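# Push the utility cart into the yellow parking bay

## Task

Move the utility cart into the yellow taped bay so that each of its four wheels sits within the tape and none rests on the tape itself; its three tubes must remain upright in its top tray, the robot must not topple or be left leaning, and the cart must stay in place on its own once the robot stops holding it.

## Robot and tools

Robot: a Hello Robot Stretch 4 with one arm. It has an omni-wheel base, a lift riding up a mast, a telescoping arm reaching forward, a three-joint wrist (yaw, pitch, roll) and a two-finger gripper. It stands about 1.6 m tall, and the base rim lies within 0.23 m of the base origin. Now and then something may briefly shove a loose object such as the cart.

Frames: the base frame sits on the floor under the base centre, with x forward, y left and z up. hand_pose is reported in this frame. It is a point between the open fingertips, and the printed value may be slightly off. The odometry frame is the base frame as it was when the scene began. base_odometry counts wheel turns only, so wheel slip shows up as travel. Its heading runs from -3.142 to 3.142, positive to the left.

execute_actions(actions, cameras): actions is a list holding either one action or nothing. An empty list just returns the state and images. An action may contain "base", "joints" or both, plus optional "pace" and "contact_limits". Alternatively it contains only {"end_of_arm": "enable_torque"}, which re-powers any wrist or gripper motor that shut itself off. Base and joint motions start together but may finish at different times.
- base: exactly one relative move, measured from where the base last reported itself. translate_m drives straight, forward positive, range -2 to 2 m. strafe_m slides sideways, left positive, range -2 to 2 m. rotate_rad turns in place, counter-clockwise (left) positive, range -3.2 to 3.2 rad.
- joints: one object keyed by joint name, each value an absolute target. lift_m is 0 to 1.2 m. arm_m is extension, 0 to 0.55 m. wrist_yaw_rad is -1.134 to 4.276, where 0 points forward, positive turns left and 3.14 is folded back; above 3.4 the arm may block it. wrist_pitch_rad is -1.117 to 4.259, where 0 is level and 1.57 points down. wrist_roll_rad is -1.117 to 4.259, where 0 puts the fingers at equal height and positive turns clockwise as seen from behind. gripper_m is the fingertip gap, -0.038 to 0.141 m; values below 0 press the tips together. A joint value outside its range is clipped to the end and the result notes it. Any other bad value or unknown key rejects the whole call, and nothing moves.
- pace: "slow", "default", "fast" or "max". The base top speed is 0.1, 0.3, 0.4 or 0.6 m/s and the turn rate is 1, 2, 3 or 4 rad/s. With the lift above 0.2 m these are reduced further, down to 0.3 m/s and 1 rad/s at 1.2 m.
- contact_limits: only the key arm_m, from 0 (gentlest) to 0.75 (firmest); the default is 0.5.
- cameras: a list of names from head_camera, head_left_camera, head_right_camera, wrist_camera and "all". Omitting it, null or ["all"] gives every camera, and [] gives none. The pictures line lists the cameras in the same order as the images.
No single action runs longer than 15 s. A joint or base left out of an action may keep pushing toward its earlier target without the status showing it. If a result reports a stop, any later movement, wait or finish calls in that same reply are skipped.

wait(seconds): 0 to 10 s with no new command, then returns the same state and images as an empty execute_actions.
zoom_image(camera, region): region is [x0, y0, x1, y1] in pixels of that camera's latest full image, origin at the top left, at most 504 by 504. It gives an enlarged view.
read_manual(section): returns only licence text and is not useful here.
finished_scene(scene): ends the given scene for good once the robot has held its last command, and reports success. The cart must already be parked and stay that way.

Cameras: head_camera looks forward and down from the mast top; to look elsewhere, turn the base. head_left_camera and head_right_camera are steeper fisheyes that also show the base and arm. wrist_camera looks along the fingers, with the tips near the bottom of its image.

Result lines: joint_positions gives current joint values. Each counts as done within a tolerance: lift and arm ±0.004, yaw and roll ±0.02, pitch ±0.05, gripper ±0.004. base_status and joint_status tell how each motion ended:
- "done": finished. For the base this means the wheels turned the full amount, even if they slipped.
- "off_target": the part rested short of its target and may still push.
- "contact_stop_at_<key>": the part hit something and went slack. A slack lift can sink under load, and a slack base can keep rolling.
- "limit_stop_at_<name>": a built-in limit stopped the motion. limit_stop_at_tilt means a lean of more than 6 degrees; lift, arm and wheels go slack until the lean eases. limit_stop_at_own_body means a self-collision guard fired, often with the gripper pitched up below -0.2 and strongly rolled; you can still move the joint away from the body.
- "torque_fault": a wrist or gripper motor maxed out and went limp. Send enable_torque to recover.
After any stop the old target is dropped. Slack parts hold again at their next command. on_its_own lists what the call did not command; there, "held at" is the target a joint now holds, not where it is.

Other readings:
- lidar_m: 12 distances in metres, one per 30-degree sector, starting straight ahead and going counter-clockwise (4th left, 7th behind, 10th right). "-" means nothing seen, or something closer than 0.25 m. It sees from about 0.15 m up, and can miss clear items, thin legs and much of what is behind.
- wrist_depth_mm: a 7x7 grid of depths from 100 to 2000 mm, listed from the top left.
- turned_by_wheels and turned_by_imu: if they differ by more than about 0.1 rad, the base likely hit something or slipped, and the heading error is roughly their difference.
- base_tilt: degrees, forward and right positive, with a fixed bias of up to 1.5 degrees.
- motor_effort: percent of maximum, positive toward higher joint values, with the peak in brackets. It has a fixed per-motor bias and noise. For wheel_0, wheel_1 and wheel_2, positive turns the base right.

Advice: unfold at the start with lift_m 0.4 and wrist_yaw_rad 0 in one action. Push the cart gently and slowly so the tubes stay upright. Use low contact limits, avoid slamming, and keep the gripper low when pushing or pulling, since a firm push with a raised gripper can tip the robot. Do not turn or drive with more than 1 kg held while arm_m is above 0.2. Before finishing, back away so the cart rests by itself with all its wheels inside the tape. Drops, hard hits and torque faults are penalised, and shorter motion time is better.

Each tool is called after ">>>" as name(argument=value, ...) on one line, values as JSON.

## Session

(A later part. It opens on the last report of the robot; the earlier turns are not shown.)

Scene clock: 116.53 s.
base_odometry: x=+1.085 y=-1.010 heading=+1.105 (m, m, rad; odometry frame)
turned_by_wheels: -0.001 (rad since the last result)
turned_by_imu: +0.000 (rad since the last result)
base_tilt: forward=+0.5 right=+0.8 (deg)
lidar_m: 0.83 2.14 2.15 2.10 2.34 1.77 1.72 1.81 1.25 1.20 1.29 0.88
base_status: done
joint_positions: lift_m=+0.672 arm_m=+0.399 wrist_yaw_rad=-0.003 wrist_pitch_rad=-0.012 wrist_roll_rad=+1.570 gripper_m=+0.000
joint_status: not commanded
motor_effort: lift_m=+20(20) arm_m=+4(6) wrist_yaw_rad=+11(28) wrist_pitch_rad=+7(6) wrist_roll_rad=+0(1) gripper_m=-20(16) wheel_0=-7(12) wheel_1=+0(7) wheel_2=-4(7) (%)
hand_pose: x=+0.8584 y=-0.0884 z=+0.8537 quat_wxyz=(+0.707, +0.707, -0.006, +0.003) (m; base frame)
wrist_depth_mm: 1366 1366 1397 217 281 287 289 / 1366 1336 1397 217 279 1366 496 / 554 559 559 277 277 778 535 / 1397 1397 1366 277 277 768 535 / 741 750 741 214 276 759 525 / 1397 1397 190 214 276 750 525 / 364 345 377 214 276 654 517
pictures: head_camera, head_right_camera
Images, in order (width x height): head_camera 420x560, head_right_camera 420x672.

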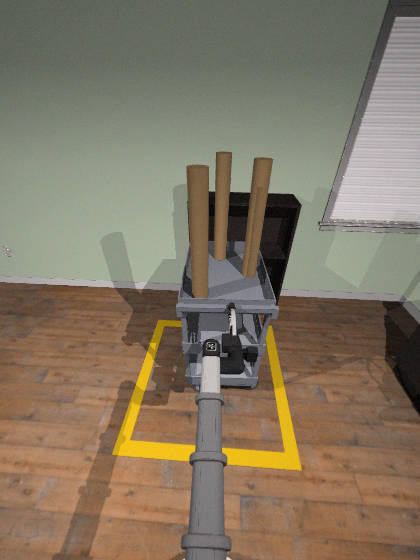

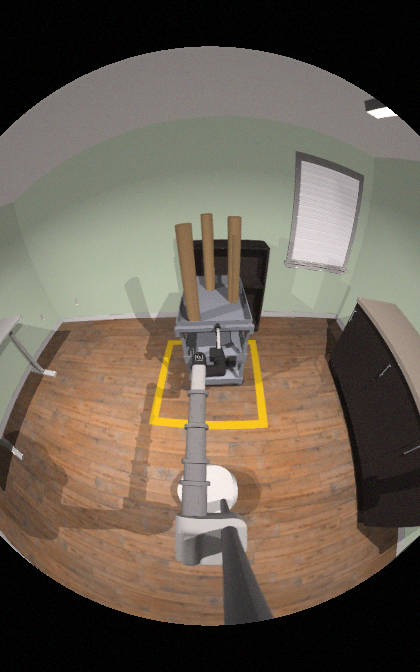

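>>> execute_actions(actions=[{"base":{"translate_m":-0.17},"pace":"slow"}], cameras=[])

>>> execute_actions(actions=[{"joints":{"gripper_m":0.08}}], cameras=[])

>>> execute_actions(actions=[{"joints":{"arm_m":0.2,"lift_m":0.672}}])

>>> zoom_image(camera="head_camera", region=[90,260,330,470])

Scene clock: 126.83 s.
base_odometry: x=+1.009 y=-1.162 heading=+1.106 (m, m, rad; odometry frame)
turned_by_wheels: +0.000 (rad since the last result)
turned_by_imu: +0.003 (rad since the last result)
base_tilt: forward=+0.5 right=+0.7 (deg)
lidar_m: 0.83 2.32 2.18 2.11 2.15 1.61 1.56 1.65 1.24 1.18 1.28 0.88
base_status: done
joint_positions: lift_m=+0.672 arm_m=+0.400 wrist_yaw_rad=+0.004 wrist_pitch_rad=-0.012 wrist_roll_rad=+1.570 gripper_m=+0.000
joint_status: not commanded
motor_effort: lift_m=+20(20) arm_m=+2(4) wrist_yaw_rad=-9(12) wrist_pitch_rad=+6(6) wrist_roll_rad=+2(1) gripper_m=-15(17) wheel_0=+1(9) wheel_1=-2(6) wheel_2=+5(11) (%)
hand_pose: x=+0.8593 y=-0.0864 z=+0.8537 quat_wxyz=(+0.707, +0.707, -0.003, +0.006) (m; base frame)
wrist_depth_mm: 1537 1537 1537 214 277 285 287 / 1576 1499 1537 215 277 1430 480 / 549 554 559 274 277 723 539 / 1576 1576 1576 274 277 759 535 / 741 750 750 215 276 750 525 / 1576 1576 189 215 278 741 525 / 359 347 364 200 276 661 517
pictures: none
No camera images: the call's "cameras" was empty. Leave "cameras" out to get every camera's image.

Scene clock: 128.43 s.
base_odometry: x=+1.009 y=-1.162 heading=+1.106 (m, m, rad; odometry frame)
turned_by_wheels: +0.000 (rad since the last result)
turned_by_imu: +0.001 (rad since the last result)
base_tilt: forward=+0.5 right=+0.7 (deg)
lidar_m: 0.84 2.31 2.17 2.11 2.14 1.60 1.54 1.64 1.23 1.19 1.27 0.86
base_status: not commanded
joint_positions: lift_m=+0.672 arm_m=+0.400 wrist_yaw_rad=+0.000 wrist_pitch_rad=-0.008 wrist_roll_rad=+1.570 gripper_m=+0.080
joint_status: all done
motor_effort: lift_m=+20(20) arm_m=+2(2) wrist_yaw_rad=+1(11) wrist_pitch_rad=-6(6) wrist_roll_rad=+0(1) gripper_m=-4(21) wheel_0=+2(2) wheel_1=-1(2) wheel_2=+2(5) (%)
hand_pose: x=+0.8590 y=-0.0873 z=+0.8525 quat_wxyz=(+0.707, +0.707, -0.003, +0.003) (m; base frame)
wrist_depth_mm: 1537 1537 1576 240 281 291 293 / 1499 1537 1576 279 279 1281 484 / 559 559 564 219 282 715 530 / 1537 1537 1537 219 878 750 530 / 750 741 759 278 878 750 512 / 1537 1576 212 278 213 741 517 / 364 351 377 151 281 640 512
pictures: none
No camera images: the call's "cameras" was empty. Leave "cameras" out to get every camera's image.

Scene clock: 130.13 s.
base_odometry: x=+1.009 y=-1.162 heading=+1.106 (m, m, rad; odometry frame)
turned_by_wheels: +0.000 (rad since the last result)
turned_by_imu: +0.001 (rad since the last result)
base_tilt: forward=+0.4 right=+0.7 (deg)
lidar_m: 0.83 2.33 2.18 2.11 2.12 1.62 1.56 1.64 1.22 1.20 1.27 0.88
base_status: not commanded
joint_positions: lift_m=+0.672 arm_m=+0.201 wrist_yaw_rad=+0.000 wrist_pitch_rad=-0.008 wrist_roll_rad=+1.570 gripper_m=+0.080
joint_status: all done
motor_effort: lift_m=+20(19) arm_m=-5(5) wrist_yaw_rad=+1(1) wrist_pitch_rad=-7(7) wrist_roll_rad=+1(2) gripper_m=-6(3) wheel_0=+1(2) wheel_1=-1(1) wheel_2=+2(2) (%)
hand_pose: x=+0.6602 y=-0.0874 z=+0.8523 quat_wxyz=(+0.707, +0.707, -0.003, +0.003) (m; base frame)
wrist_depth_mm: 1708 1756 1756 1756 1756 1808 1205 / 1808 1708 1756 484 1808 1537 1182 / 1708 1756 1756 473 1756 691 492 / 1756 1708 1756 477 1708 759 488 / 1756 1756 976 477 1661 741 480 / 549 564 213 477 214 732 492 / 1808 539 539 151 1808 640 488
pictures: head_camera, head_left_camera, head_right_camera, wrist_camera
Images, in order (width x height): head_camera 420x560, head_left_camera 420x672, head_right_camera 420x672, wrist_camera 616x392.

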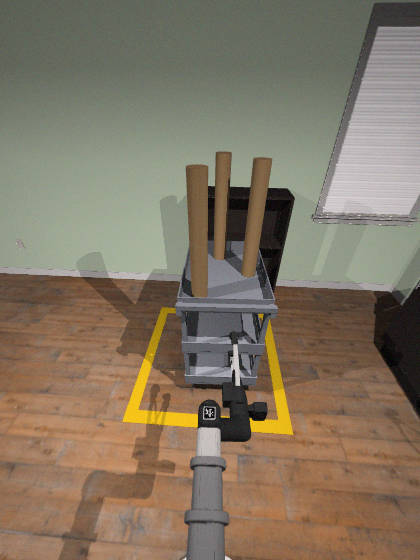

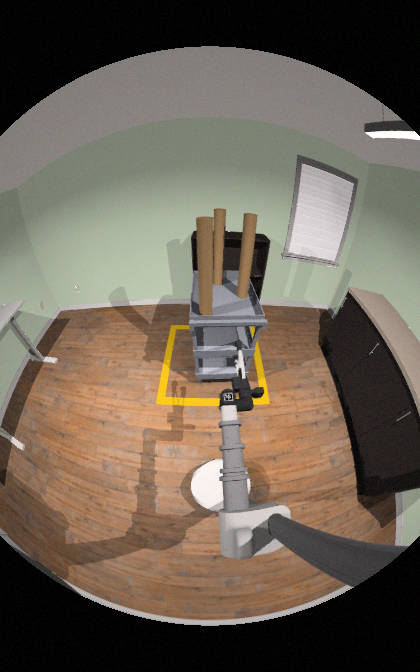

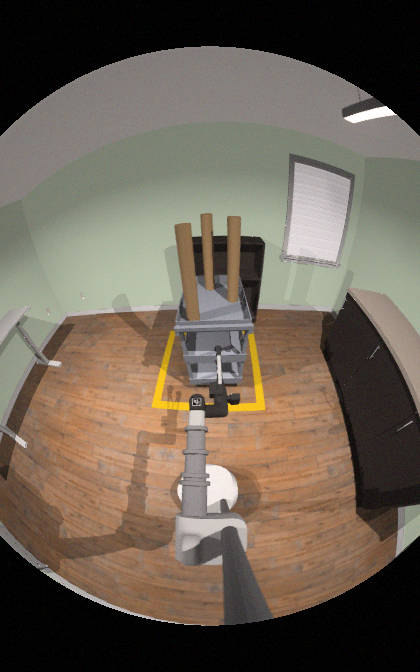

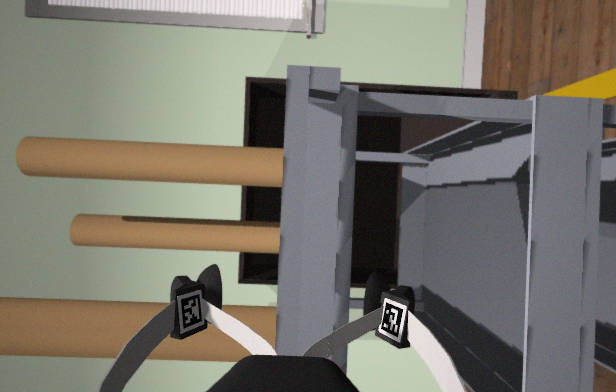

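Region (90, 260, 330, 470) of head_camera's 420x560 image, scaled by 2.100, with more detail than that image has; it fills the top 441 rows of this view, and the rest is white.

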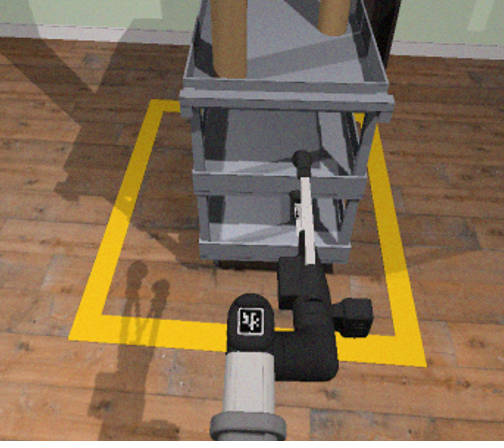

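>>> finished_scene(scene=2)

The scene is finished: the task was done.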